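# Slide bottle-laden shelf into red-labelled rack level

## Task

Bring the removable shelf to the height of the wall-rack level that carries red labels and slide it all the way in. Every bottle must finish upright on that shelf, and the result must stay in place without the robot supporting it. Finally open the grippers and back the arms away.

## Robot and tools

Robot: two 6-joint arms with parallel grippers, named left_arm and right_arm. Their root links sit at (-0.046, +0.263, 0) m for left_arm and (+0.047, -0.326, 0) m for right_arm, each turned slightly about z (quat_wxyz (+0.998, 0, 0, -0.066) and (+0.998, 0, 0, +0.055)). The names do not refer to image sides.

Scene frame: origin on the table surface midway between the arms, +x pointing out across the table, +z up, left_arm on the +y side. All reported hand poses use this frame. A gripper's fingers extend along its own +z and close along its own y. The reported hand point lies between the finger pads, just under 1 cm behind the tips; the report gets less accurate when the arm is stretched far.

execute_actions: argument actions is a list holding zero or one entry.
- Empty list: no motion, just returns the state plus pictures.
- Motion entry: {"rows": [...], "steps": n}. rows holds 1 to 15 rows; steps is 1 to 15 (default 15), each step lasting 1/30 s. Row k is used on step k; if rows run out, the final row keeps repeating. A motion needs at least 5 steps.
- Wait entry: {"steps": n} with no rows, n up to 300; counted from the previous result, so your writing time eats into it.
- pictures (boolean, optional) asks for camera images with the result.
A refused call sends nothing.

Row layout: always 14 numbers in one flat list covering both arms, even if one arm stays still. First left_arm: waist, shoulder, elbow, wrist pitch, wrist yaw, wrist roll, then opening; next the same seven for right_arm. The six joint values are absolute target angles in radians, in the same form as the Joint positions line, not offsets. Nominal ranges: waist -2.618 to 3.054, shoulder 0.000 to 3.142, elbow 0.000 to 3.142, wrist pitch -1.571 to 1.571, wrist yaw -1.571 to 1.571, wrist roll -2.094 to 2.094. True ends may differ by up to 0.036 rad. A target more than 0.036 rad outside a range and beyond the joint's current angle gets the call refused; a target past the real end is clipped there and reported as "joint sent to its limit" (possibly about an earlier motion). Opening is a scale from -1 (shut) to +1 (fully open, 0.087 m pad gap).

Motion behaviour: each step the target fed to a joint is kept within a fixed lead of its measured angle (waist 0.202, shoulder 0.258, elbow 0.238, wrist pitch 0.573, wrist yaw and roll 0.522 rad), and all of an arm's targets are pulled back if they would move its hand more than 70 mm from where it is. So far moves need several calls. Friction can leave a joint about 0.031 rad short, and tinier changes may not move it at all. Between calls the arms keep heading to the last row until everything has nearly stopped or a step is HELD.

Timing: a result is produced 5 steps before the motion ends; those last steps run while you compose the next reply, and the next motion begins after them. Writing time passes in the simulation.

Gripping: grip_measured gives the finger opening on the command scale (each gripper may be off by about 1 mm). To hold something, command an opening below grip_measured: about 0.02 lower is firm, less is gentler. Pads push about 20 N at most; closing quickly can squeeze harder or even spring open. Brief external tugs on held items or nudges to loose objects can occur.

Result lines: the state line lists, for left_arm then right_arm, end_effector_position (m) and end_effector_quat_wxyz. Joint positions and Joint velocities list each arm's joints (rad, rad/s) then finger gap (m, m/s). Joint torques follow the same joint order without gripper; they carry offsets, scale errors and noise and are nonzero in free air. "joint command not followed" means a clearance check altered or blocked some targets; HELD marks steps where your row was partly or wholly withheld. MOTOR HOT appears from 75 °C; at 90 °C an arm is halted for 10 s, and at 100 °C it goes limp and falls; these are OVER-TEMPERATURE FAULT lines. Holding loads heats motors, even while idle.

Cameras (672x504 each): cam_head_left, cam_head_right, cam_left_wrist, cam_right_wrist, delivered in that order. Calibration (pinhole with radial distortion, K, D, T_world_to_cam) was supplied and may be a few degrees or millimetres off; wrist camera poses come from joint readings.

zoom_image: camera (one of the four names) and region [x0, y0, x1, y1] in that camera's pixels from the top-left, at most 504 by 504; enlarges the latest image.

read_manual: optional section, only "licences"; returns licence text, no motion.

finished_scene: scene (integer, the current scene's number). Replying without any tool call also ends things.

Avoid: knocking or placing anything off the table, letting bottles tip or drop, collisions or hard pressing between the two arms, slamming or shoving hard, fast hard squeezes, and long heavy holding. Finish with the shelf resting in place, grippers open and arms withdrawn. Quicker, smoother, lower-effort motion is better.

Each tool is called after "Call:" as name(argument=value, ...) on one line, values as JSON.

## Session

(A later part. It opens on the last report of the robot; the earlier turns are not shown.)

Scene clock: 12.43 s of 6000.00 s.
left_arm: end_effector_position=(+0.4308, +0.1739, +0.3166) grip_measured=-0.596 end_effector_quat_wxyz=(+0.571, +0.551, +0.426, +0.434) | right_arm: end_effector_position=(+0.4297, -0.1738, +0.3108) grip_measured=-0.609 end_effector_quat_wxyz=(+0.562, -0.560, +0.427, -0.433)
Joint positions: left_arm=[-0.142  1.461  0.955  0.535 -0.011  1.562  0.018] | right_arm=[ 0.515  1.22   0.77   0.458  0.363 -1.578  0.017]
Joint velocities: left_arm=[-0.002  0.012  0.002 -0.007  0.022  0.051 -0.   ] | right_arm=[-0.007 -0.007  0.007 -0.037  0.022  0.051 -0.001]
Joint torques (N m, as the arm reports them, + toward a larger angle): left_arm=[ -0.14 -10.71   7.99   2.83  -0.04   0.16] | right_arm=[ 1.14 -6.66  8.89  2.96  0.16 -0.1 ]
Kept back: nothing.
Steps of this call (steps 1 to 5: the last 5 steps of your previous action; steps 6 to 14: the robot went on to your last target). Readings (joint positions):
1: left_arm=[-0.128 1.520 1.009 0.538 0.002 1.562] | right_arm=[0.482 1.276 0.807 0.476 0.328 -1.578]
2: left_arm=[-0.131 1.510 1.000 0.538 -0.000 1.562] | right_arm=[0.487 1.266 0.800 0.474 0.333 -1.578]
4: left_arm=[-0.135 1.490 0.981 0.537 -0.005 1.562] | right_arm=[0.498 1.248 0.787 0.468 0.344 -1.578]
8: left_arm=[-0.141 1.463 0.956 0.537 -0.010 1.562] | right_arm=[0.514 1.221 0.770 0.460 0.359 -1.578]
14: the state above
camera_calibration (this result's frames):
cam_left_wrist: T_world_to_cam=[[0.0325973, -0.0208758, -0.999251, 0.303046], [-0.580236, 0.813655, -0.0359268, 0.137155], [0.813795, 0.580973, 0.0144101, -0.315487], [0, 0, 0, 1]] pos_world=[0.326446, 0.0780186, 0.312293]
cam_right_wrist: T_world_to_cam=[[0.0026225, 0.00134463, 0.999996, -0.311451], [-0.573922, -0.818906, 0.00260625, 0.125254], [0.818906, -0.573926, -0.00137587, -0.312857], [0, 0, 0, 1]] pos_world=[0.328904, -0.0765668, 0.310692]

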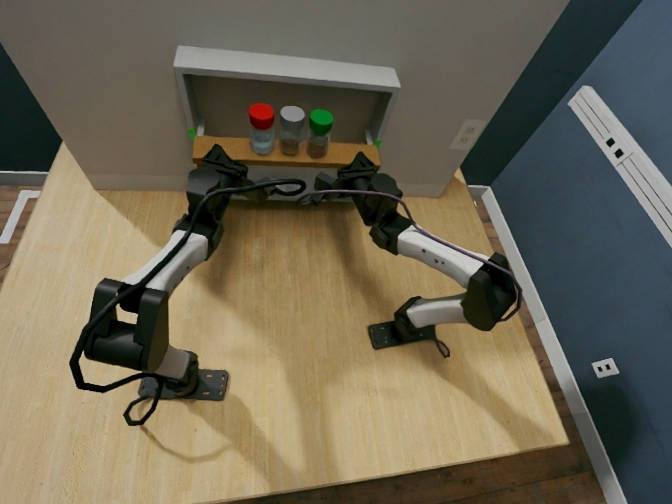

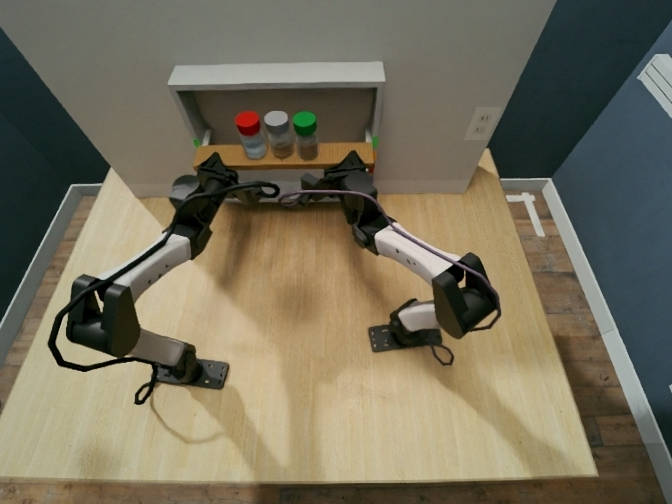

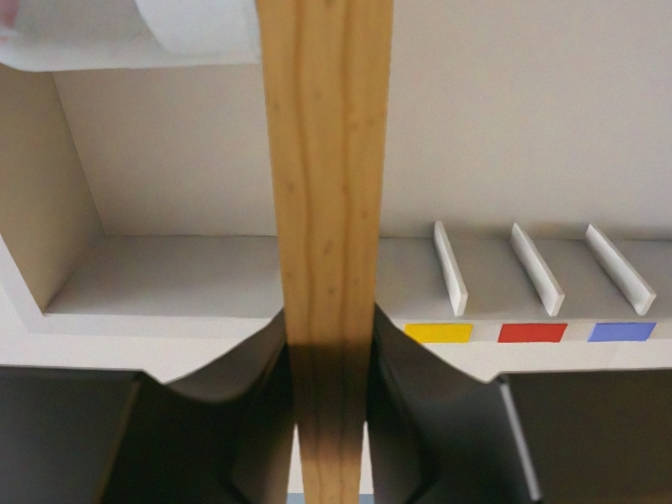

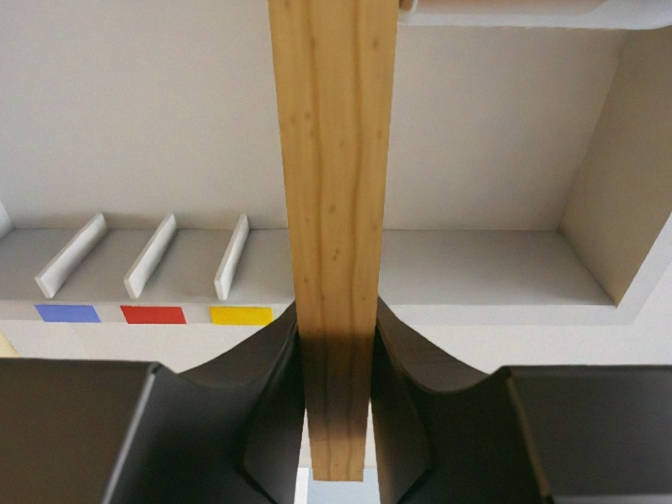

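Call:
execute_actions(actions=[{"rows":[[-0.15,1.422,0.968,0.658,-0.019,1.58,-0.66,0.527,1.192,0.778,0.573,0.376,-1.585,-0.67],[-0.15,1.432,0.967,0.668,-0.019,1.58,-0.66,0.527,1.2,0.777,0.586,0.376,-1.585,-0.67],[-0.15,1.442,0.964,0.68,-0.019,1.58,-0.66,0.527,1.207,0.774,0.6,0.376,-1.585,-0.67],[-0.15,1.445,0.958,0.693,-0.019,1.58,-0.66,0.527,1.21,0.767,0.614,0.376,-1.585,-0.67],[-0.15,1.448,0.951,0.706,-0.019,1.58,-0.66,0.527,1.213,0.759,0.628,0.376,-1.585,-0.67],[-0.15,1.451,0.943,0.719,-0.019,1.58,-0.66,0.527,1.216,0.7505,0.641,0.376,-1.585,-0.67],[-0.15,1.4545,0.935,0.731,-0.019,1.58,-0.66,0.527,1.219,0.742,0.654,0.376,-1.585,-0.67],[-0.15,1.458,0.928,0.743,-0.019,1.58,-0.66,0.527,1.222,0.7335,0.667,0.376,-1.585,-0.67],[-0.15,1.4615,0.92,0.755,-0.019,1.58,-0.66,0.527,1.2255,0.725,0.68,0.376,-1.585,-0.67],[-0.15,1.465,0.912,0.767,-0.019,1.58,-0.66,0.527,1.229,0.7165,0.693,0.376,-1.585,-0.67],[-0.15,1.469,0.905,0.779,-0.019,1.58,-0.66,0.527,1.2325,0.708,0.706,0.376,-1.585,-0.67],[-0.15,1.4725,0.897,0.791,-0.019,1.58,-0.66,0.527,1.236,0.6995,0.719,0.376,-1.585,-0.67],[-0.15,1.476,0.889,0.803,-0.019,1.58,-0.66,0.527,1.2395,0.691,0.732,0.376,-1.585,-0.67],[-0.15,1.48,0.882,0.815,-0.019,1.58,-0.66,0.527,1.243,0.6825,0.744,0.376,-1.585,-0.67],[-0.15,1.484,0.874,0.827,-0.019,1.58,-0.66,0.527,1.247,0.674,0.756,0.376,-1.585,-0.67]],"steps":15}])

Call:
execute_actions(actions=[{"rows":[[-0.15,1.489,0.867,0.839,-0.019,1.58,-0.66,0.527,1.2525,0.666,0.77,0.376,-1.585,-0.67],[-0.15,1.494,0.8605,0.851,-0.019,1.58,-0.66,0.527,1.258,0.658,0.783,0.376,-1.585,-0.67],[-0.15,1.499,0.854,0.863,-0.019,1.58,-0.66,0.527,1.264,0.65,0.797,0.376,-1.585,-0.67],[-0.15,1.504,0.847,0.875,-0.019,1.58,-0.66,0.527,1.269,0.642,0.81,0.376,-1.585,-0.67],[-0.15,1.5095,0.84,0.887,-0.019,1.58,-0.66,0.527,1.275,0.634,0.824,0.376,-1.585,-0.67],[-0.15,1.5145,0.8335,0.899,-0.019,1.58,-0.66,0.527,1.2805,0.6265,0.838,0.376,-1.585,-0.67],[-0.15,1.5195,0.827,0.911,-0.019,1.58,-0.66,0.527,1.286,0.6185,0.851,0.376,-1.585,-0.67],[-0.15,1.525,0.82,0.923,-0.019,1.58,-0.66,0.527,1.292,0.611,0.865,0.376,-1.585,-0.67],[-0.15,1.53,0.813,0.935,-0.019,1.58,-0.66,0.527,1.297,0.603,0.879,0.376,-1.585,-0.67],[-0.15,1.535,0.8065,0.947,-0.019,1.58,-0.66,0.527,1.303,0.595,0.893,0.376,-1.585,-0.67],[-0.15,1.54,0.8,0.959,-0.019,1.58,-0.66,0.527,1.3085,0.587,0.906,0.376,-1.585,-0.67],[-0.15,1.545,0.793,0.971,-0.019,1.58,-0.66,0.527,1.314,0.579,0.92,0.376,-1.585,-0.67]],"steps":12}])

Call:
execute_actions(actions=[{"rows":[[-0.15,1.551,0.788,0.982,-0.019,1.58,-0.66,0.527,1.321,0.573,0.933,0.376,-1.585,-0.67],[-0.15,1.557,0.783,0.993,-0.019,1.58,-0.66,0.527,1.328,0.567,0.946,0.376,-1.585,-0.67],[-0.15,1.563,0.778,1.004,-0.019,1.58,-0.66,0.527,1.335,0.562,0.959,0.376,-1.585,-0.67],[-0.15,1.569,0.773,1.015,-0.019,1.58,-0.66,0.527,1.342,0.556,0.972,0.376,-1.585,-0.67],[-0.15,1.575,0.768,1.026,-0.019,1.58,-0.66,0.527,1.349,0.55,0.985,0.376,-1.585,-0.67],[-0.15,1.581,0.763,1.037,-0.019,1.58,-0.66,0.527,1.3565,0.544,0.998,0.376,-1.585,-0.67],[-0.15,1.587,0.758,1.047,-0.019,1.58,-0.66,0.527,1.3635,0.539,1.01,0.376,-1.585,-0.67],[-0.15,1.593,0.753,1.057,-0.019,1.58,-0.66,0.527,1.371,0.533,1.022,0.376,-1.585,-0.67],[-0.15,1.599,0.748,1.067,-0.019,1.58,-0.66,0.527,1.378,0.527,1.034,0.376,-1.585,-0.67],[-0.15,1.605,0.743,1.076,-0.019,1.58,-0.66,0.527,1.385,0.521,1.045,0.376,-1.585,-0.67],[-0.15,1.611,0.738,1.084,-0.019,1.58,-0.66,0.527,1.392,0.516,1.055,0.376,-1.585,-0.67],[-0.15,1.616,0.734,1.091,-0.019,1.58,-0.66,0.527,1.398,0.511,1.063,0.376,-1.585,-0.67],[-0.15,1.6205,0.73,1.096,-0.019,1.58,-0.66,0.527,1.403,0.506,1.069,0.376,-1.585,-0.67],[-0.15,1.624,0.727,1.099,-0.019,1.58,-0.66,0.527,1.4075,0.503,1.073,0.376,-1.585,-0.67],[-0.15,1.627,0.725,1.099,-0.019,1.58,-0.66,0.527,1.411,0.5,1.073,0.376,-1.585,-0.67]],"steps":15}])

Call:
execute_actions(actions=[{"steps":15}], pictures=true)

Scene clock: 14.40 s of 6000.00 s.
left_arm: end_effector_position=(+0.4287, +0.1736, +0.3091) grip_measured=-0.596 end_effector_quat_wxyz=(+0.574, +0.549, +0.422, +0.437) | right_arm: end_effector_position=(+0.4292, -0.1742, +0.3015) grip_measured=-0.609 end_effector_quat_wxyz=(+0.567, -0.556, +0.426, -0.434)
Joint positions: left_arm=[-0.144  1.467  0.915  0.593 -0.012  1.566  0.018] | right_arm=[ 0.515  1.23   0.727  0.524  0.363 -1.578  0.017]
Joint velocities: left_arm=[ 0.007  0.12  -0.222  0.315  0.022  0.081  0.   ] | right_arm=[ 0.017  0.1   -0.256  0.286 -0.066  0.007 -0.   ]
Joint torques (N m, as the arm reports them, + toward a larger angle): left_arm=[ 0.   -7.48  7.84  2.96 -0.03  0.09] | right_arm=[ 1.11 -4.8   8.56  3.04  0.19 -0.1 ]
Steps of this call (steps 1 to 30: the robot went on to your last target; steps 31 to 49: nothing new was sent; steps 50 to 59: the first 10 steps of this action). Readings (joint positions):
50: left_arm=[-0.142 1.461 0.955 0.535 -0.011 1.562] | right_arm=[0.515 1.220 0.770 0.458 0.363 -1.578]
51: left_arm=[-0.142 1.461 0.955 0.535 -0.011 1.562] | right_arm=[0.515 1.220 0.770 0.458 0.363 -1.578]
53: left_arm=[-0.142 1.461 0.953 0.539 -0.011 1.562] | right_arm=[0.515 1.220 0.768 0.463 0.363 -1.578]
57: left_arm=[-0.144 1.461 0.931 0.574 -0.011 1.564] | right_arm=[0.515 1.223 0.744 0.500 0.363 -1.578]
59: the state above

Scene clock: 14.80 s of 6000.00 s.
left_arm: end_effector_position=(+0.4303, +0.1739, +0.2702) grip_measured=-0.596 end_effector_quat_wxyz=(+0.569, +0.553, +0.428, +0.433) | right_arm: end_effector_position=(+0.4299, -0.1739, +0.2640) grip_measured=-0.609 end_effector_quat_wxyz=(+0.561, -0.561, +0.429, -0.432)
Joint positions: left_arm=[-0.144  1.527  0.825  0.724 -0.016  1.563  0.018] | right_arm=[ 0.515  1.288  0.624  0.666  0.364 -1.576  0.017]
Joint velocities: left_arm=[-0.002  0.11  -0.173  0.388 -0.037 -0.066 -0.   ] | right_arm=[ 0.002  0.154 -0.232  0.432 -0.037  0.037  0.   ]
Joint torques (N m, as the arm reports them, + toward a larger angle): left_arm=[ 0.02 -8.32  7.66  3.06  0.01  0.15] | right_arm=[ 1.16 -5.1   8.54  3.14  0.15 -0.13]
Steps of this call (steps 1 to 5: the last 5 steps of your previous action; steps 6 to 12: the first 7 steps of this action). Readings (joint positions):
6: left_arm=[-0.144 1.497 0.866 0.656 -0.015 1.565] | right_arm=[0.515 1.257 0.671 0.589 0.363 -1.578]
7: left_arm=[-0.144 1.502 0.858 0.666 -0.015 1.564] | right_arm=[0.515 1.262 0.663 0.600 0.363 -1.577]
9: left_arm=[-0.144 1.512 0.844 0.689 -0.015 1.563] | right_arm=[0.515 1.272 0.647 0.625 0.364 -1.576]
12: the state above

Scene clock: 15.30 s of 6000.00 s.
left_arm: end_effector_position=(+0.4304, +0.1743, +0.2348) grip_measured=-0.596 end_effector_quat_wxyz=(+0.569, +0.551, +0.428, +0.435) | right_arm: end_effector_position=(+0.4301, -0.1738, +0.2282) grip_measured=-0.609 end_effector_quat_wxyz=(+0.562, -0.560, +0.428, -0.432)
Joint positions: left_arm=[-0.144  1.61   0.74   0.895 -0.018  1.563  0.018] | right_arm=[ 0.515  1.384  0.525  0.864  0.364 -1.576  0.017]
Joint velocities: left_arm=[ 0.002  0.149 -0.134  0.315  0.022 -0.022  0.   ] | right_arm=[ 0.007  0.183 -0.168  0.315  0.007 -0.051  0.   ]
Joint torques (N m, as the arm reports them, + toward a larger angle): left_arm=[ 0.05 -8.7   7.01  3.04  0.01  0.15] | right_arm=[ 1.1  -5.33  7.53  3.14  0.17 -0.12]
Steps of this call (steps 1 to 5: the last 5 steps of your previous action; steps 6 to 15: the first 10 steps of this action). Readings (joint positions):
6: left_arm=[-0.144 1.556 0.786 0.797 -0.016 1.563] | right_arm=[0.515 1.321 0.579 0.748 0.364 -1.576]
7: left_arm=[-0.144 1.562 0.781 0.808 -0.016 1.563] | right_arm=[0.515 1.327 0.572 0.762 0.364 -1.576]
9: left_arm=[-0.144 1.574 0.770 0.830 -0.016 1.563] | right_arm=[0.515 1.341 0.559 0.788 0.364 -1.576]
13: left_arm=[-0.144 1.598 0.750 0.874 -0.018 1.563] | right_arm=[0.515 1.370 0.536 0.839 0.364 -1.576]
15: the state above

Scene clock: 15.80 s of 6000.00 s.
left_arm: end_effector_position=(+0.4300, +0.1744, +0.2215) grip_measured=-0.596 end_effector_quat_wxyz=(+0.570, +0.551, +0.428, +0.434) | right_arm: end_effector_position=(+0.4296, -0.1741, +0.2149) grip_measured=-0.609 end_effector_quat_wxyz=(+0.562, -0.560, +0.429, -0.431)
Joint positions: left_arm=[-0.144  1.647  0.712  0.961 -0.018  1.562  0.018] | right_arm=[ 0.515  1.426  0.493  0.938  0.364 -1.573  0.017]
Joint velocities: left_arm=[-0.002  0.012  0.007  0.022 -0.022  0.037 -0.001] | right_arm=[-0.012  0.002  0.002 -0.037 -0.037 -0.037  0.001]
Joint torques (N m, as the arm reports them, + toward a larger angle): left_arm=[ 0.01 -9.11  6.86  3.08  0.02  0.17] | right_arm=[ 1.17 -5.99  7.67  3.23  0.15 -0.16]
Kept back: nothing.
Steps of this call (steps 1 to 5: the last 5 steps of your previous action; steps 6 to 15: the robot went on to your last target). Readings (joint positions):
1: left_arm=[-0.144 1.616 0.736 0.906 -0.018 1.563] | right_arm=[0.515 1.391 0.520 0.877 0.364 -1.576]
2: left_arm=[-0.144 1.622 0.731 0.915 -0.018 1.563] | right_arm=[0.515 1.398 0.514 0.888 0.364 -1.576]
4: left_arm=[-0.144 1.633 0.722 0.931 -0.018 1.563] | right_arm=[0.515 1.410 0.504 0.907 0.364 -1.576]
8: left_arm=[-0.144 1.646 0.713 0.945 -0.018 1.562] | right_arm=[0.515 1.424 0.493 0.925 0.364 -1.573]
15: the state above
camera_calibration (this result's frames):
cam_left_wrist: T_world_to_cam=[[0.0295221, -0.0208112, -0.999347, 0.209389], [-0.584666, 0.810555, -0.0341515, 0.134897], [0.810737, 0.585293, 0.0117617, -0.312695], [0, 0, 0, 1]] pos_world=[0.326201, 0.0780342, 0.217537]
cam_right_wrist: T_world_to_cam=[[0.00586738, -0.00248266, 0.99998, -0.217578], [-0.574826, -0.818275, 0.00134125, 0.125959], [0.818255, -0.574822, -0.00622822, -0.311896], [0, 0, 0, 1]] pos_world=[0.328891, -0.0767553, 0.215462]

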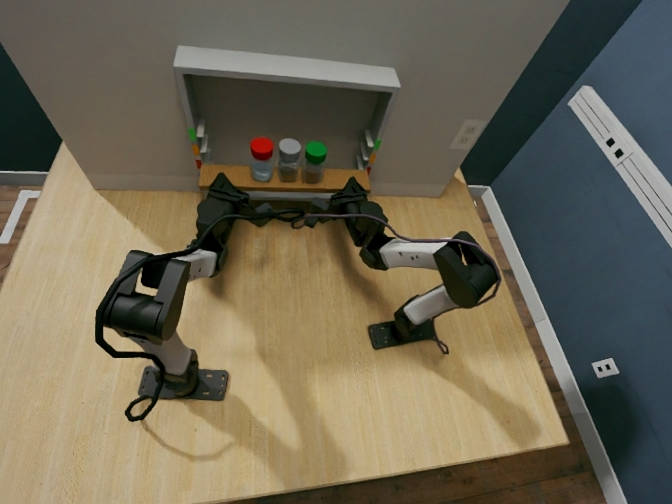

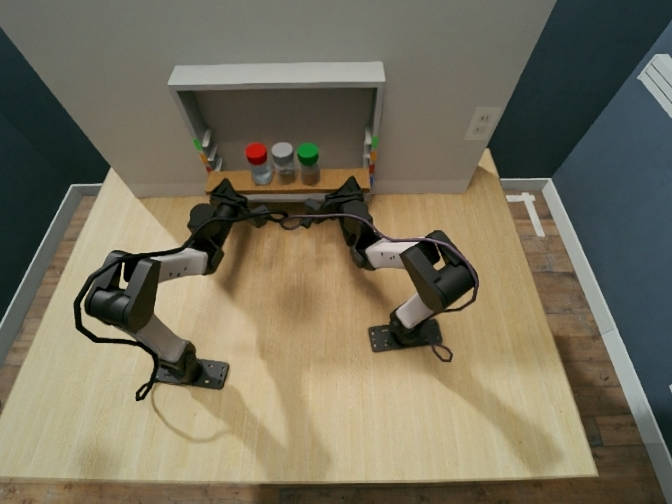

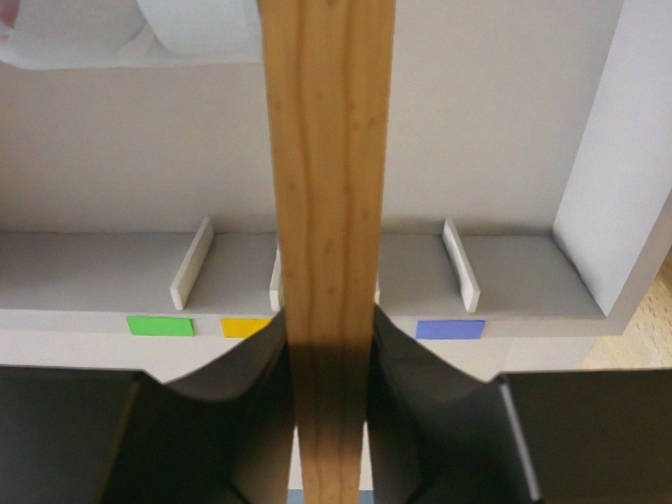

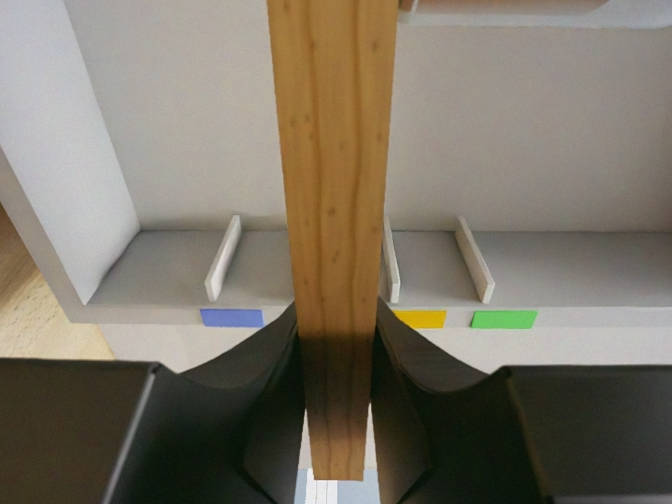

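Call:
execute_actions(actions=[])

Scene clock: 16.73 s of 6000.00 s.
left_arm: end_effector_position=(+0.4300, +0.1744, +0.2217) grip_measured=-0.596 end_effector_quat_wxyz=(+0.570, +0.550, +0.428, +0.435) | right_arm: end_effector_position=(+0.4296, -0.1741, +0.2151) grip_measured=-0.609 end_effector_quat_wxyz=(+0.563, -0.559, +0.429, -0.432)
Joint positions: left_arm=[-0.144  1.647  0.712  0.961 -0.018  1.562  0.018] | right_arm=[ 0.515  1.426  0.493  0.939  0.364 -1.573  0.017]
Joint velocities: left_arm=[-0.012  0.002 -0.007 -0.007  0.007  0.022 -0.001] | right_arm=[-0.007  0.007  0.007  0.007  0.037 -0.066 -0.   ]
Joint torques (N m, as the arm reports them, + toward a larger angle): left_arm=[ 0.04 -9.1   6.92  3.1   0.03  0.17] | right_arm=[ 1.17 -5.73  7.64  3.23  0.14 -0.15]
Kept back: nothing.
Steps of this call (steps 1 to 15: the robot went on to your last target; steps 16 to 28: nothing new was sent). Readings (joint positions):
1: left_arm=[-0.144 1.647 0.712 0.961 -0.018 1.562] | right_arm=[0.515 1.426 0.493 0.939 0.364 -1.573]
2: left_arm=[-0.144 1.647 0.712 0.961 -0.018 1.562] | right_arm=[0.515 1.426 0.493 0.939 0.364 -1.573]
4: left_arm=[-0.144 1.647 0.712 0.961 -0.018 1.562] | right_arm=[0.515 1.426 0.493 0.939 0.364 -1.573]
8: left_arm=[-0.144 1.647 0.712 0.961 -0.018 1.562] | right_arm=[0.515 1.426 0.493 0.939 0.364 -1.573]
28: the state above
All arms were judged still, so your last target was given up. Only a new action makes them travel on or press farther. Fingers that are still opening or closing keep moving.
camera_calibration (this result's frames):
cam_left_wrist: T_world_to_cam=[[0.0302556, -0.0210193, -0.999321, 0.209293], [-0.584641, 0.810548, -0.0347494, 0.135022], [0.810728, 0.585295, 0.0122349, -0.312796], [0, 0, 0, 1]] pos_world=[0.326199, 0.0780347, 0.21767]
cam_right_wrist: T_world_to_cam=[[0.00493994, -0.00315312, 0.999983, -0.217553], [-0.574827, -0.818275, 0.000259492, 0.12619], [0.81826, -0.574818, -0.00585472, -0.311976], [0, 0, 0, 1]] pos_world=[0.32889, -0.0767566, 0.21569]

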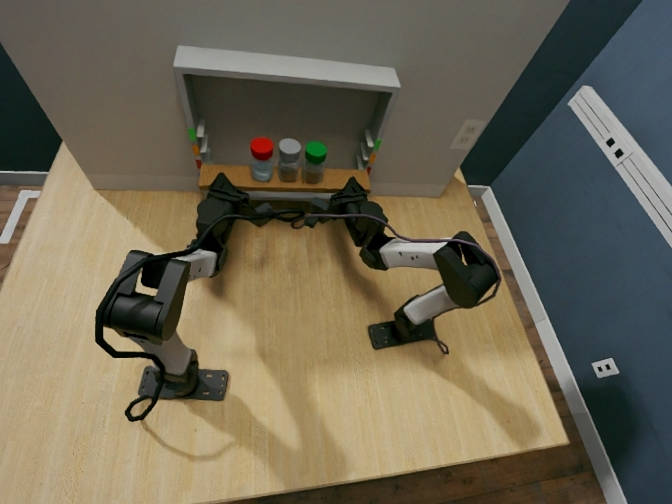

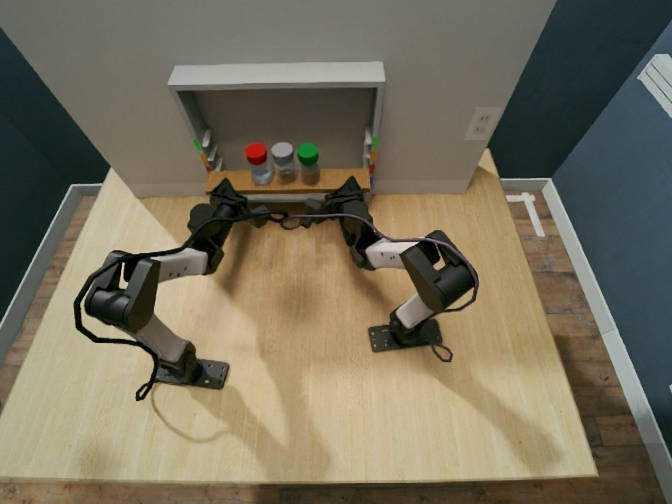

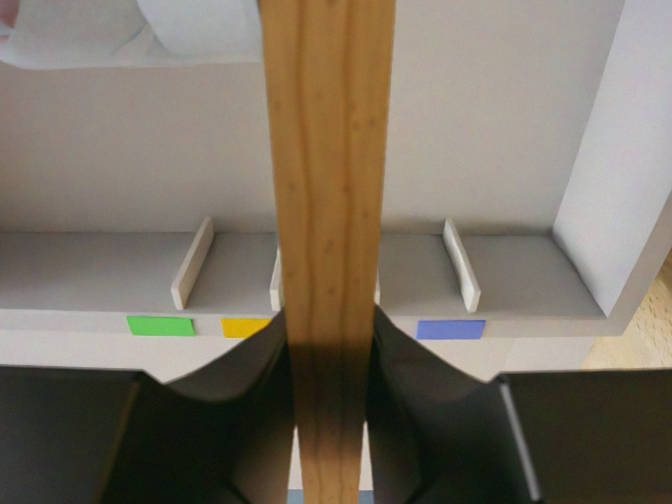

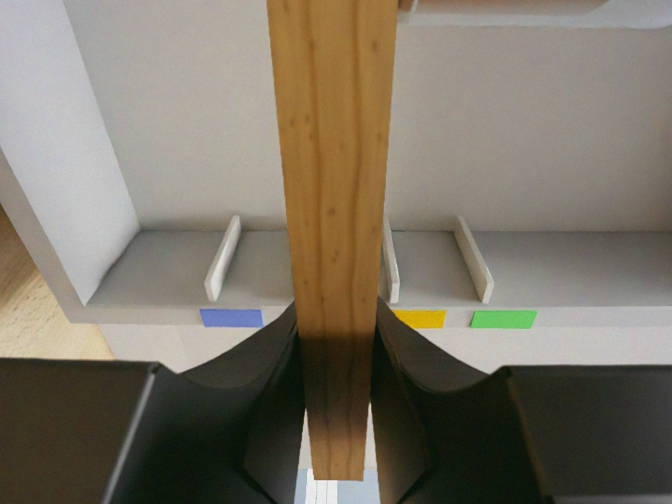

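Call:
execute_actions(actions=[{"rows":[
[-0.147,1.627,0.736,1.094,-0.015,1.58,-0.66,0.522,1.411,0.512,1.073,0.37,-1.585,-0.67],
[-0.143,1.627,0.747,1.089,-0.011,1.58,-0.66,0.517,1.411,0.525,1.074,0.364,-1.585,-0.67],
[-0.139,1.627,0.758,1.084,-0.007,1.58,-0.66,0.511,1.412,0.538,1.074,0.358,-1.585,-0.67],
[-0.136,1.628,0.769,1.08,-0.004,1.58,-0.66,0.506,1.413,0.55,1.075,0.352,-1.585,-0.67],
[-0.135,1.631,0.772,1.08,-0.003,1.58,-0.66,0.504,1.416,0.552,1.075,0.35,-1.585,-0.67],
[-0.134,1.635,0.777,1.079,-0.002,1.58,-0.66,0.502,1.42,0.556,1.076,0.348,-1.585,-0.67],
[-0.133,1.64,0.783,1.078,-0.001,1.58,-0.66,0.498,1.425,0.561,1.077,0.344,-1.585,-0.67],
[-0.132,1.646,0.792,1.077,0.0,1.58,-0.66,0.494,1.432,0.567,1.078,0.34,-1.585,-0.67],
[-0.13,1.654,0.801,1.075,0.002,1.58,-0.66,0.489,1.44,0.574,1.079,0.335,-1.585,-0.67],
[-0.128,1.663,0.812,1.074,0.004,1.58,-0.66,0.483,1.449,0.583,1.08,0.329,-1.585,-0.67],
[-0.125,1.673,0.824,1.072,0.007,1.58,-0.66,0.477,1.458,0.591,1.082,0.323,-1.585,-0.67],
[-0.123,1.682,0.835,1.07,0.009,1.58,-0.66,0.471,1.468,0.6,1.083,0.317,-1.585,-0.67],
[-0.121,1.691,0.846,1.069,0.011,1.58,-0.66,0.465,1.477,0.608,1.084,0.311,-1.585,-0.67],
[-0.119,1.7,0.858,1.067,0.013,1.58,-0.66,0.459,1.486,0.617,1.086,0.305,-1.585,-0.67],
[-0.117,1.709,0.869,1.065,0.015,1.58,-0.66,0.454,1.495,0.625,1.087,0.3,-1.585,-0.67]
],"steps":15}])

Call:
execute_actions(actions=[{"rows":[
[-0.115,1.717,0.879,1.064,0.017,1.58,-0.66,0.449,1.504,0.633,1.088,0.295,-1.585,-0.67],
[-0.113,1.726,0.889,1.062,0.019,1.58,-0.66,0.444,1.512,0.64,1.089,0.29,-1.585,-0.67],
[-0.111,1.734,0.9,1.061,0.021,1.58,-0.66,0.439,1.521,0.648,1.09,0.285,-1.585,-0.67],
[-0.109,1.742,0.91,1.059,0.023,1.58,-0.66,0.434,1.529,0.656,1.091,0.28,-1.585,-0.67],
[-0.107,1.75,0.919,1.058,0.025,1.58,-0.66,0.429,1.537,0.663,1.092,0.275,-1.585,-0.67],
[-0.106,1.755,0.926,1.057,0.026,1.58,-0.66,0.426,1.542,0.668,1.093,0.272,-1.585,-0.67],
[-0.105,1.759,0.93,1.056,0.027,1.58,-0.66,0.4235,1.546,0.671,1.093,0.2695,-1.585,-0.67]
],"steps":15}], pictures=true)

Scene clock: 18.83 s of 6000.00 s.
left_arm: end_effector_position=(+0.4365, +0.1747, +0.2252) grip_measured=-0.596 end_effector_quat_wxyz=(+0.572, +0.549, +0.426, +0.437) | right_arm: end_effector_position=(+0.4357, -0.1733, +0.2178) grip_measured=-0.609 end_effector_quat_wxyz=(+0.565, -0.557, +0.429, -0.433)
Joint positions: left_arm=[-0.138  1.664  0.74   0.958 -0.012  1.563  0.018] | right_arm=[ 0.504  1.445  0.514  0.944  0.354 -1.573  0.017]
Joint velocities: left_arm=[ 0.037  0.217  0.281  0.037  0.051  0.037 -0.001] | right_arm=[-0.134  0.227  0.237  0.037 -0.183  0.081 -0.   ]
Joint torques (N m, as the arm reports them, + toward a larger angle): left_arm=[ 1.06 -8.84  9.91  2.89  0.13  0.15] | right_arm=[-1.18 -5.49 11.49  3.24 -0.07 -0.17]
Steps of this call (steps 1 to 53: nothing new was sent; steps 54 to 63: the first 10 steps of this action). Readings (joint positions):
54: left_arm=[-0.144 1.647 0.712 0.962 -0.018 1.562] | right_arm=[0.515 1.426 0.493 0.939 0.364 -1.573]
55: left_arm=[-0.144 1.647 0.712 0.962 -0.018 1.562] | right_arm=[0.515 1.426 0.493 0.939 0.364 -1.573]
57: left_arm=[-0.144 1.647 0.712 0.962 -0.017 1.562] | right_arm=[0.515 1.426 0.493 0.940 0.363 -1.573]
61: left_arm=[-0.141 1.652 0.723 0.959 -0.014 1.562] | right_arm=[0.512 1.432 0.499 0.941 0.359 -1.573]
63: the state above

Scene clock: 19.33 s of 6000.00 s.
left_arm: end_effector_position=(+0.4710, +0.1744, +0.2255) grip_measured=-0.596 end_effector_quat_wxyz=(+0.572, +0.549, +0.425, +0.438) | right_arm: end_effector_position=(+0.4696, -0.1733, +0.2175) grip_measured=-0.609 end_effector_quat_wxyz=(+0.565, -0.557, +0.428, -0.433)
Joint positions: left_arm=[-0.111  1.78   0.876  0.94   0.016  1.565  0.018] | right_arm=[ 0.435  1.561  0.617  0.958  0.284 -1.573  0.017]
Joint velocities: left_arm=[ 0.012  0.032  0.002 -0.007  0.037  0.051  0.   ] | right_arm=[-0.032  0.012  0.007 -0.066 -0.037 -0.066  0.001]
Joint torques (N m, as the arm reports them, + toward a larger angle): left_arm=[  1.07 -10.76   9.86   2.92   0.12   0.11] | right_arm=[-0.83 -6.99 11.43  3.26 -0.05 -0.16]
Steps of this call (steps 1 to 5: the last 5 steps of your previous action; steps 6 to 15: the first 10 steps of this action). Readings (joint positions):
6: left_arm=[-0.125 1.719 0.809 0.953 -0.000 1.565] | right_arm=[0.470 1.501 0.566 0.953 0.322 -1.573]
7: left_arm=[-0.123 1.728 0.819 0.952 0.002 1.565] | right_arm=[0.465 1.510 0.574 0.954 0.317 -1.573]
9: left_arm=[-0.119 1.746 0.840 0.948 0.006 1.565] | right_arm=[0.455 1.528 0.589 0.956 0.307 -1.573]
13: left_arm=[-0.112 1.775 0.872 0.942 0.014 1.565] | right_arm=[0.438 1.557 0.614 0.958 0.288 -1.573]
15: the state above
camera_calibration (this result's frames):
cam_left_wrist: T_world_to_cam=[[0.0409671, -0.0192395, -0.998975, 0.206452], [-0.583416, 0.81121, -0.0395487, 0.159484], [0.811139, 0.584439, 0.0220082, -0.348307], [0, 0, 0, 1]] pos_world=[0.367113, 0.0781613, 0.220214]
cam_right_wrist: T_world_to_cam=[[-0.00174048, -0.00574794, 0.999982, -0.217372], [-0.575129, -0.818043, -0.00570316, 0.151334], [0.818061, -0.575129, -0.00188203, -0.345036], [0, 0, 0, 1]] pos_world=[0.368919, -0.0758918, 0.217581]

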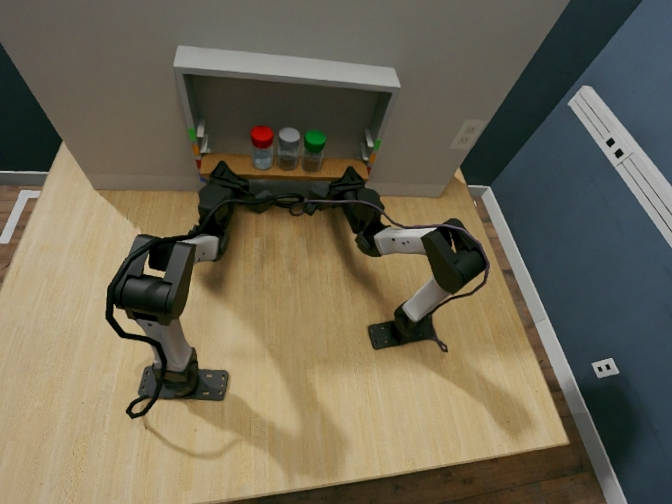

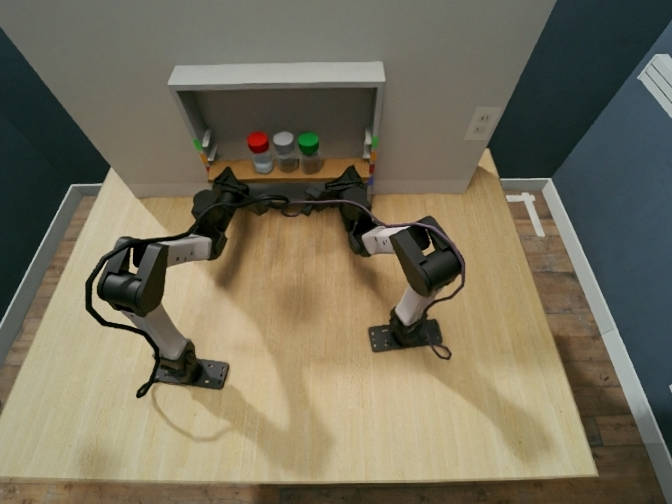

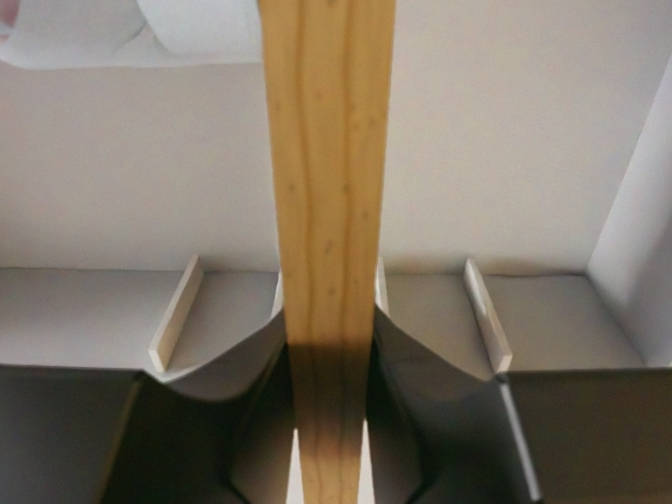

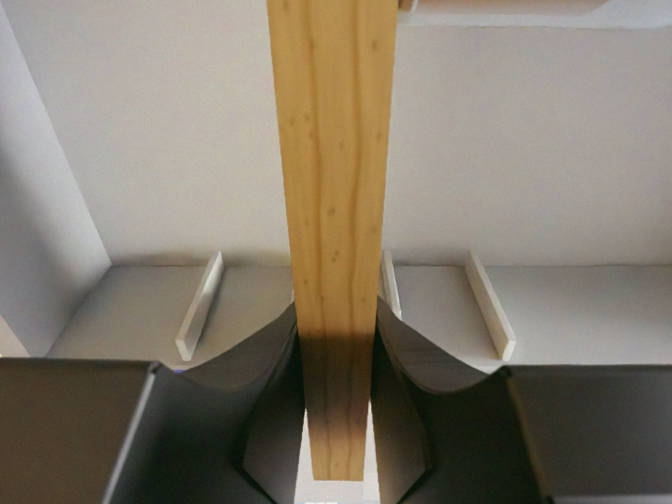

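Call:
execute_actions(actions=[{"rows":[
[-0.1045,1.761,0.933,1.055,0.028,1.58,-0.66,0.422,1.548,0.673,1.092,0.268,-1.585,-0.67],
[-0.104,1.765,0.938,1.054,0.029,1.58,-0.66,0.42,1.552,0.677,1.091,0.266,-1.585,-0.67],
[-0.103,1.77,0.945,1.052,0.03,1.58,-0.66,0.417,1.557,0.683,1.09,0.263,-1.585,-0.67],
[-0.101,1.777,0.954,1.05,0.032,1.58,-0.66,0.413,1.564,0.69,1.088,0.259,-1.585,-0.67],
[-0.1,1.784,0.963,1.047,0.033,1.58,-0.66,0.409,1.571,0.697,1.087,0.255,-1.585,-0.67],
[-0.0985,1.791,0.972,1.045,0.035,1.58,-0.66,0.406,1.578,0.704,1.085,0.251,-1.585,-0.67],
[-0.097,1.798,0.981,1.043,0.036,1.58,-0.66,0.402,1.585,0.711,1.083,0.247,-1.585,-0.67],
[-0.0955,1.805,0.99,1.04,0.038,1.58,-0.66,0.398,1.591,0.718,1.082,0.243,-1.585,-0.67],
[-0.094,1.812,0.999,1.038,0.039,1.58,-0.66,0.395,1.598,0.725,1.08,0.239,-1.585,-0.67],
[-0.0928,1.819,1.008,1.036,0.041,1.58,-0.66,0.391,1.605,0.733,1.078,0.236,-1.585,-0.67],
[-0.0915,1.826,1.017,1.033,0.042,1.58,-0.66,0.387,1.612,0.74,1.077,0.232,-1.585,-0.67],
[-0.09,1.833,1.026,1.031,0.044,1.58,-0.66,0.384,1.619,0.747,1.075,0.228,-1.585,-0.67],
[-0.0888,1.84,1.035,1.029,0.045,1.58,-0.66,0.38,1.626,0.754,1.073,0.224,-1.585,-0.67],
[-0.0875,1.846,1.044,1.026,0.047,1.58,-0.66,0.377,1.632,0.761,1.072,0.221,-1.585,-0.67],
[-0.0862,1.853,1.053,1.024,0.048,1.58,-0.66,0.3734,1.639,0.768,1.07,0.217,-1.585,-0.67]
],"steps":15}])

Call:
execute_actions(actions=[{"rows":[
[-0.085,1.86,1.063,1.021,0.049,1.58,-0.66,0.37,1.646,0.776,1.068,0.214,-1.585,-0.67],
[-0.0838,1.867,1.073,1.018,0.051,1.58,-0.66,0.367,1.652,0.784,1.066,0.211,-1.585,-0.67],
[-0.0825,1.873,1.083,1.015,0.052,1.58,-0.66,0.364,1.659,0.792,1.064,0.208,-1.585,-0.67],
[-0.0813,1.88,1.093,1.012,0.053,1.58,-0.66,0.361,1.666,0.8,1.062,0.204,-1.585,-0.67],
[-0.08,1.887,1.103,1.009,0.055,1.58,-0.66,0.358,1.672,0.808,1.06,0.201,-1.585,-0.67],
[-0.0788,1.894,1.113,1.006,0.056,1.58,-0.66,0.354,1.679,0.816,1.058,0.198,-1.585,-0.67],
[-0.0776,1.9,1.123,1.003,0.057,1.58,-0.66,0.351,1.686,0.824,1.056,0.195,-1.585,-0.67],
[-0.0765,1.906,1.132,1.001,0.059,1.58,-0.66,0.348,1.692,0.831,1.054,0.192,-1.585,-0.67],
[-0.0755,1.912,1.14,0.998,0.06,1.58,-0.66,0.346,1.697,0.837,1.052,0.189,-1.585,-0.67],
[-0.0747,1.917,1.147,0.996,0.061,1.58,-0.66,0.344,1.702,0.843,1.051,0.187,-1.585,-0.67],
[-0.074,1.921,1.153,0.994,0.062,1.58,-0.66,0.342,1.706,0.847,1.05,0.185,-1.585,-0.67],
[-0.0735,1.924,1.157,0.993,0.063,1.58,-0.66,0.34,1.709,0.851,1.049,0.183,-1.585,-0.67],
[-0.073,1.926,1.16,0.992,0.063,1.58,-0.66,0.339,1.711,0.853,1.048,0.182,-1.585,-0.67]
],"steps":15}])

Call:
execute_actions(actions=[{"steps":8}])

Scene clock: 21.07 s of 6000.00 s.
left_arm: end_effector_position=(+0.4860, +0.1743, +0.2276) grip_measured=-0.596 end_effector_quat_wxyz=(+0.573, +0.547, +0.423, +0.439) | right_arm: end_effector_position=(+0.4845, -0.1734, +0.2190) grip_measured=-0.609 end_effector_quat_wxyz=(+0.566, -0.555, +0.428, -0.434)
Joint positions: left_arm=[-0.102  1.826  0.941  0.928  0.025  1.565  0.018] | right_arm=[ 0.409  1.608  0.667  0.959  0.259 -1.573  0.017]
Joint velocities: left_arm=[ 0.046  0.208  0.261 -0.007 -0.007  0.007  0.001] | right_arm=[-0.095  0.188  0.208  0.022 -0.125 -0.022  0.   ]
Joint torques (N m, as the arm reports them, + toward a larger angle): left_arm=[  0.88 -10.96   9.88   2.92   0.11   0.17] | right_arm=[-1.07 -7.2  11.56  3.13 -0.07 -0.14]
Steps of this call (steps 1 to 5: the last 5 steps of your previous action; steps 6 to 15: the robot went on to your last target; steps 16 to 42: nothing new was sent; steps 43 to 52: the first 10 steps of this action). Readings (joint positions):
43: left_arm=[-0.111 1.780 0.876 0.939 0.016 1.565] | right_arm=[0.435 1.562 0.617 0.959 0.282 -1.573]
44: left_arm=[-0.111 1.780 0.876 0.939 0.016 1.565] | right_arm=[0.435 1.562 0.617 0.959 0.282 -1.573]
46: left_arm=[-0.110 1.783 0.884 0.937 0.016 1.565] | right_arm=[0.431 1.567 0.621 0.959 0.280 -1.573]
50: left_arm=[-0.105 1.812 0.922 0.931 0.022 1.565] | right_arm=[0.416 1.593 0.652 0.959 0.267 -1.573]
52: the state above

Scene clock: 21.57 s of 6000.00 s.
left_arm: end_effector_position=(+0.5183, +0.1741, +0.2269) grip_measured=-0.596 end_effector_quat_wxyz=(+0.573, +0.548, +0.423, +0.439) | right_arm: end_effector_position=(+0.5168, -0.1732, +0.2181) grip_measured=-0.609 end_effector_quat_wxyz=(+0.566, -0.556, +0.427, -0.434)
Joint positions: left_arm=[-0.083  1.929  1.081  0.891  0.045  1.565  0.018] | right_arm=[ 0.36   1.711  0.778  0.95   0.208 -1.573  0.017]
Joint velocities: left_arm=[ 0.027  0.168  0.242 -0.095  0.037 -0.007 -0.001] | right_arm=[-0.076  0.154  0.168 -0.022 -0.081 -0.037  0.001]
Joint torques (N m, as the arm reports them, + toward a larger angle): left_arm=[  1.   -12.31   9.89   2.85   0.15   0.13] | right_arm=[-1.04 -8.31 11.47  2.99 -0.05 -0.15]
Steps of this call (steps 1 to 5: the last 5 steps of your previous action; steps 6 to 15: the first 10 steps of this action). Readings (joint positions):
6: left_arm=[-0.094 1.869 0.994 0.915 0.034 1.565] | right_arm=[0.388 1.651 0.708 0.959 0.237 -1.573]
7: left_arm=[-0.093 1.876 1.003 0.912 0.035 1.565] | right_arm=[0.384 1.658 0.716 0.959 0.233 -1.573]
9: left_arm=[-0.090 1.890 1.023 0.907 0.038 1.565] | right_arm=[0.378 1.672 0.731 0.957 0.227 -1.573]
13: left_arm=[-0.085 1.917 1.063 0.896 0.043 1.565] | right_arm=[0.365 1.699 0.763 0.952 0.214 -1.573]
15: the state above

Scene clock: 21.83 s of 6000.00 s.
left_arm: end_effector_position=(+0.5241, +0.1740, +0.2243) grip_measured=-0.596 end_effector_quat_wxyz=(+0.572, +0.550, +0.424, +0.437) | right_arm: end_effector_position=(+0.5228, -0.1733, +0.2159) grip_measured=-0.609 end_effector_quat_wxyz=(+0.564, -0.559, +0.427, -0.432)
Joint positions: left_arm=[-0.079  1.949  1.106  0.878  0.05   1.565  0.018] | right_arm=[ 0.35   1.73   0.798  0.942  0.196 -1.573  0.017]
Joint velocities: left_arm=[ 0.002  0.017  0.002 -0.066 -0.022  0.007  0.   ] | right_arm=[ 0.037  0.027 -0.007 -0.022 -0.095  0.022 -0.   ]
Joint torques (N m, as the arm reports them, + toward a larger angle): left_arm=[  0.91 -12.57  10.19   2.86   0.19   0.12] | right_arm=[-1.08 -8.61 11.57  3.   -0.09 -0.14]
Kept back: nothing.
Steps of this call (steps 1 to 5: the last 5 steps of your previous action; steps 6 to 8: the robot went on to your last target). Readings (joint positions):
1: left_arm=[-0.082 1.935 1.089 0.889 0.047 1.565] | right_arm=[0.357 1.716 0.784 0.949 0.206 -1.573]
2: left_arm=[-0.081 1.940 1.095 0.887 0.048 1.565] | right_arm=[0.355 1.720 0.790 0.948 0.203 -1.573]
4: left_arm=[-0.080 1.947 1.104 0.883 0.049 1.565] | right_arm=[0.352 1.727 0.797 0.946 0.199 -1.573]
8: the state above

Call:
execute_actions(actions=[{"rows":[
[-0.073,1.928,1.16,0.993,0.063,1.58,-0.66,0.339,1.713,0.853,1.049,0.182,-1.585,-0.67],
[-0.073,1.93,1.16,0.994,0.063,1.58,-0.66,0.339,1.715,0.853,1.05,0.182,-1.585,-0.67],
[-0.073,1.931,1.159,0.995,0.063,1.58,-0.66,0.339,1.717,0.852,1.051,0.182,-1.585,-0.67],
[-0.073,1.933,1.158,0.996,0.063,1.58,-0.66,0.339,1.719,0.851,1.052,0.182,-1.585,-0.67],
[-0.073,1.935,1.157,0.997,0.063,1.58,-0.66,0.339,1.721,0.85,1.053,0.182,-1.585,-0.67],
[-0.073,1.936,1.156,0.998,0.063,1.58,-0.66,0.339,1.723,0.849,1.054,0.182,-1.585,-0.67],
[-0.073,1.938,1.155,0.998,0.063,1.58,-0.66,0.339,1.725,0.848,1.054,0.182,-1.585,-0.67],
[-0.073,1.94,1.154,0.998,0.063,1.58,-0.66,0.339,1.727,0.847,1.054,0.182,-1.585,-0.67],
[-0.073,1.941,1.153,0.998,0.063,1.58,-0.66,0.339,1.729,0.846,1.054,0.182,-1.585,-0.67],
[-0.073,1.943,1.152,0.998,0.063,1.58,-0.66,0.339,1.731,0.845,1.054,0.182,-1.585,-0.67]
],"steps":15}])

Call:
execute_actions(actions=[{"steps":6}], pictures=true)

Scene clock: 22.60 s of 6000.00 s.
left_arm: end_effector_position=(+0.5254, +0.1744, +0.2178) grip_measured=-0.596 end_effector_quat_wxyz=(+0.568, +0.553, +0.428, +0.434) | right_arm: end_effector_position=(+0.5238, -0.1727, +0.2101) grip_measured=-0.609 end_effector_quat_wxyz=(+0.560, -0.563, +0.429, -0.430)
Joint positions: left_arm=[-0.078  1.96   1.106  0.877  0.05   1.563  0.018] | right_arm=[ 0.35   1.742  0.798  0.941  0.196 -1.573  0.017]
Joint velocities: left_arm=[-0.012  0.085  0.007 -0.022  0.066 -0.022 -0.   ] | right_arm=[ 0.012  0.066 -0.012 -0.007 -0.051  0.051 -0.   ]
Joint torques (N m, as the arm reports them, + toward a larger angle): left_arm=[  0.89 -12.61   9.51   2.93   0.18   0.2 ] | right_arm=[-1.02 -8.57 10.93  3.06 -0.14 -0.18]
Steps of this call (steps 1 to 13: the robot went on to your last target; steps 14 to 23: the first 10 steps of this action). Readings (joint positions):
14: left_arm=[-0.079 1.949 1.106 0.878 0.050 1.565] | right_arm=[0.350 1.730 0.798 0.941 0.196 -1.573]
15: left_arm=[-0.079 1.949 1.106 0.878 0.050 1.565] | right_arm=[0.350 1.730 0.798 0.941 0.196 -1.573]
17: left_arm=[-0.079 1.949 1.106 0.878 0.050 1.565] | right_arm=[0.350 1.730 0.798 0.941 0.196 -1.573]
21: left_arm=[-0.079 1.954 1.106 0.877 0.050 1.565] | right_arm=[0.350 1.737 0.798 0.941 0.196 -1.573]
23: the state above

Scene clock: 22.80 s of 6000.00 s.
left_arm: end_effector_position=(+0.5261, +0.1747, +0.2142) grip_measured=-0.596 end_effector_quat_wxyz=(+0.567, +0.554, +0.430, +0.432) | right_arm: end_effector_position=(+0.5246, -0.1723, +0.2058) grip_measured=-0.609 end_effector_quat_wxyz=(+0.558, -0.565, +0.431, -0.428)
Joint positions: left_arm=[-0.077  1.967  1.106  0.878  0.05   1.562  0.018] | right_arm=[ 0.35   1.751  0.798  0.941  0.196 -1.572  0.017]
Joint velocities: left_arm=[-0.012 -0.002  0.007 -0.022  0.051 -0.022 -0.001] | right_arm=[-0.022 -0.002  0.002 -0.066 -0.007 -0.007 -0.   ]
Joint torques (N m, as the arm reports them, + toward a larger angle): left_arm=[  0.8  -12.86   9.46   2.93   0.18   0.16] | right_arm=[-1.02 -8.91 10.82  3.1  -0.12 -0.17]
Kept back: nothing.
Steps of this call (steps 1 to 5: the last 5 steps of your previous action; step 6: the robot went on to your last target). Readings (joint positions):
1: left_arm=[-0.078 1.963 1.106 0.877 0.050 1.562] | right_arm=[0.350 1.744 0.798 0.941 0.196 -1.573]
2: left_arm=[-0.078 1.965 1.106 0.877 0.050 1.562] | right_arm=[0.350 1.748 0.798 0.941 0.196 -1.573]
4: left_arm=[-0.078 1.967 1.106 0.878 0.050 1.562] | right_arm=[0.350 1.751 0.798 0.941 0.196 -1.572]
6: the state above
camera_calibration (this result's frames):
cam_left_wrist: T_world_to_cam=[[0.020601, -0.0171289, -0.999641, 0.203371], [-0.583708, 0.81155, -0.0259352, 0.18818], [0.811702, 0.584032, 0.00672047, -0.389875], [0, 0, 0, 1]] pos_world=[0.422115, 0.078466, 0.210799]
cam_right_wrist: T_world_to_cam=[[0.0202985, 0.00486346, 0.999782, -0.215319], [-0.572201, -0.819965, 0.0156061, 0.177443], [0.819862, -0.572394, -0.0138611, -0.387455], [0, 0, 0, 1]] pos_world=[0.423563, -0.0752322, 0.207132]

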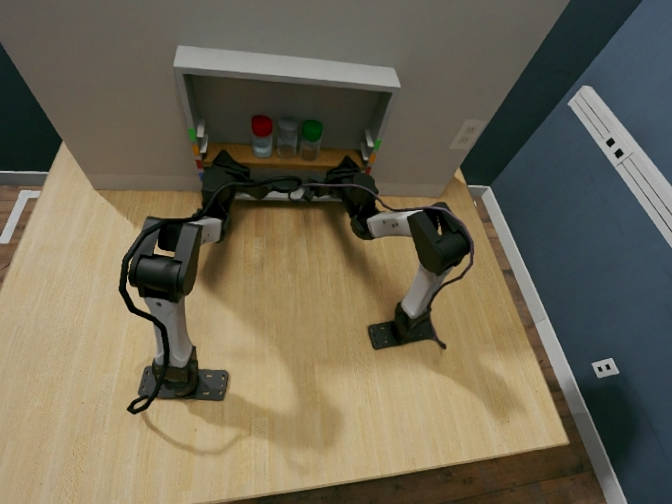

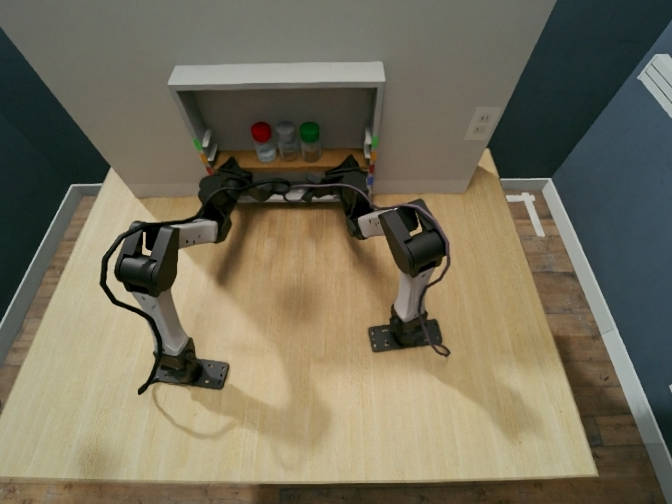

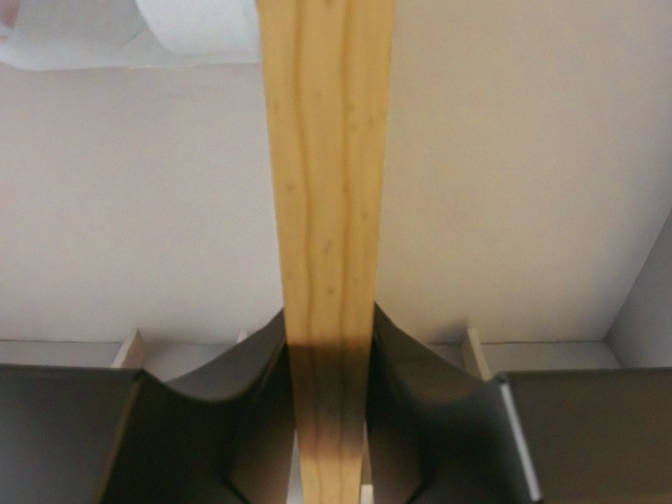

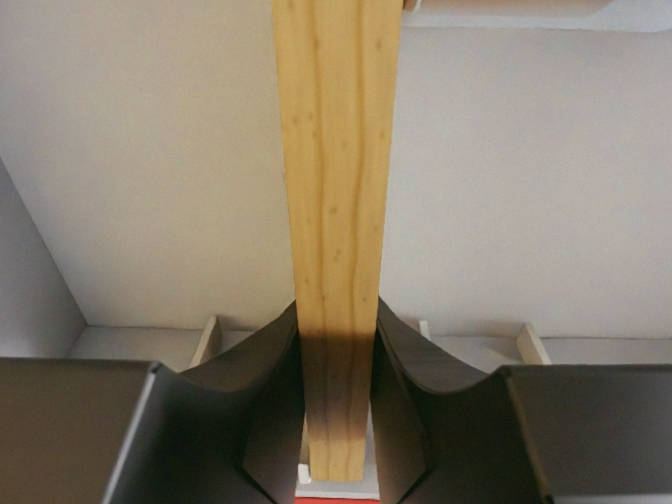

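Call:
execute_actions(actions=[{"rows":[
[-0.073,1.944,1.15,0.995,0.062,1.58,-0.66,0.34,1.732,0.843,1.052,0.183,-1.585,-0.67],
[-0.073,1.946,1.147,0.991,0.061,1.58,-0.66,0.341,1.734,0.84,1.048,0.184,-1.585,-0.67],
[-0.074,1.948,1.144,0.985,0.06,1.578,-0.66,0.342,1.735,0.837,1.042,0.185,-1.584,-0.67],
[-0.074,1.95,1.141,0.977,0.059,1.577,-0.66,0.343,1.737,0.834,1.035,0.186,-1.583,-0.67],
[-0.074,1.951,1.138,0.968,0.058,1.576,-0.66,0.344,1.738,0.831,1.027,0.187,-1.582,-0.67],
[-0.075,1.953,1.135,0.958,0.057,1.574,-0.66,0.345,1.74,0.828,1.018,0.188,-1.581,-0.67],
[-0.075,1.955,1.132,0.948,0.056,1.573,-0.66,0.346,1.741,0.825,1.008,0.189,-1.58,-0.67],
[-0.075,1.957,1.129,0.938,0.055,1.572,-0.66,0.347,1.743,0.822,0.998,0.19,-1.579,-0.67],
[-0.076,1.958,1.126,0.928,0.054,1.57,-0.66,0.348,1.744,0.819,0.988,0.191,-1.578,-0.67],
[-0.076,1.96,1.123,0.918,0.053,1.569,-0.66,0.349,1.746,0.816,0.978,0.192,-1.577,-0.67],
[-0.076,1.962,1.12,0.908,0.052,1.568,-0.66,0.35,1.747,0.813,0.968,0.193,-1.576,-0.67],
[-0.077,1.963,1.117,0.898,0.051,1.566,-0.66,0.35,1.748,0.81,0.959,0.194,-1.575,-0.67],
[-0.077,1.965,1.114,0.888,0.05,1.565,-0.66,0.35,1.749,0.807,0.95,0.195,-1.574,-0.67],
[-0.077,1.966,1.111,0.879,0.05,1.564,-0.66,0.35,1.75,0.804,0.942,0.196,-1.573,-0.67],
[-0.077,1.967,1.108,0.872,0.05,1.563,-0.66,0.35,1.751,0.801,0.935,0.196,-1.573,-0.67]
],"steps":15}])

Call:
execute_actions(actions=[{"steps":8}])

Scene clock: 23.67 s of 6000.00 s.
left_arm: end_effector_position=(+0.5261, +0.1747, +0.2129) grip_measured=-0.596 end_effector_quat_wxyz=(+0.566, +0.555, +0.431, +0.431) | right_arm: end_effector_position=(+0.5246, -0.1723, +0.2048) grip_measured=-0.609 end_effector_quat_wxyz=(+0.557, -0.566, +0.432, -0.427)
Joint positions: left_arm=[-0.077  1.967  1.106  0.872  0.05   1.562  0.018] | right_arm=[ 0.35   1.751  0.798  0.937  0.196 -1.571  0.017]
Joint velocities: left_arm=[ 0.007 -0.002  0.012  0.037  0.081 -0.007  0.   ] | right_arm=[-0.007 -0.007 -0.007 -0.081 -0.022 -0.066  0.001]
Joint torques (N m, as the arm reports them, + toward a larger angle): left_arm=[  0.59 -11.31   7.47   2.2    0.08   0.06] | right_arm=[-0.04 -7.86  8.51  2.36  0.02 -0.06]
Steps of this call (steps 1 to 15: the robot went on to your last target; step 16: nothing new was sent; steps 17 to 26: the first 10 steps of this action). Readings (joint positions):
17: left_arm=[-0.077 1.967 1.106 0.878 0.050 1.562] | right_arm=[0.350 1.751 0.798 0.941 0.196 -1.571]
18: left_arm=[-0.077 1.967 1.106 0.878 0.050 1.562] | right_arm=[0.350 1.751 0.798 0.941 0.196 -1.571]
20: left_arm=[-0.077 1.967 1.106 0.877 0.050 1.562] | right_arm=[0.350 1.751 0.798 0.941 0.196 -1.571]
24: left_arm=[-0.077 1.967 1.106 0.874 0.050 1.562] | right_arm=[0.350 1.751 0.798 0.939 0.196 -1.571]
26: the state above

Scene clock: 23.93 s of 6000.00 s.
left_arm: end_effector_position=(+0.5262, +0.1748, +0.2119) grip_measured=-0.596 end_effector_quat_wxyz=(+0.564, +0.556, +0.432, +0.430) | right_arm: end_effector_position=(+0.5245, -0.1723, +0.2040) grip_measured=-0.609 end_effector_quat_wxyz=(+0.556, -0.568, +0.432, -0.427)
Joint positions: left_arm=[-0.077  1.967  1.106  0.868  0.05   1.562  0.018] | right_arm=[ 0.35   1.751  0.798  0.934  0.196 -1.571  0.017]
Joint velocities: left_arm=[-0.002 -0.007 -0.002 -0.066  0.081  0.007 -0.   ] | right_arm=[ 0.002  0.012  0.002  0.022 -0.051 -0.022 -0.   ]
Joint torques (N m, as the arm reports them, + toward a larger angle): left_arm=[  0.5  -10.87   6.37   1.77   0.04   0.  ] | right_arm=[-0.01 -7.43  7.32  1.93  0.04 -0.05]
Kept back: nothing.
Steps of this call (steps 1 to 5: the last 5 steps of your previous action; steps 6 to 8: the robot went on to your last target). Readings (joint positions):
1: left_arm=[-0.077 1.967 1.106 0.871 0.050 1.562] | right_arm=[0.350 1.751 0.798 0.936 0.196 -1.571]
2: left_arm=[-0.077 1.967 1.106 0.871 0.050 1.562] | right_arm=[0.350 1.751 0.798 0.936 0.196 -1.571]
4: left_arm=[-0.077 1.967 1.106 0.869 0.050 1.562] | right_arm=[0.350 1.751 0.798 0.935 0.196 -1.571]
8: the state above


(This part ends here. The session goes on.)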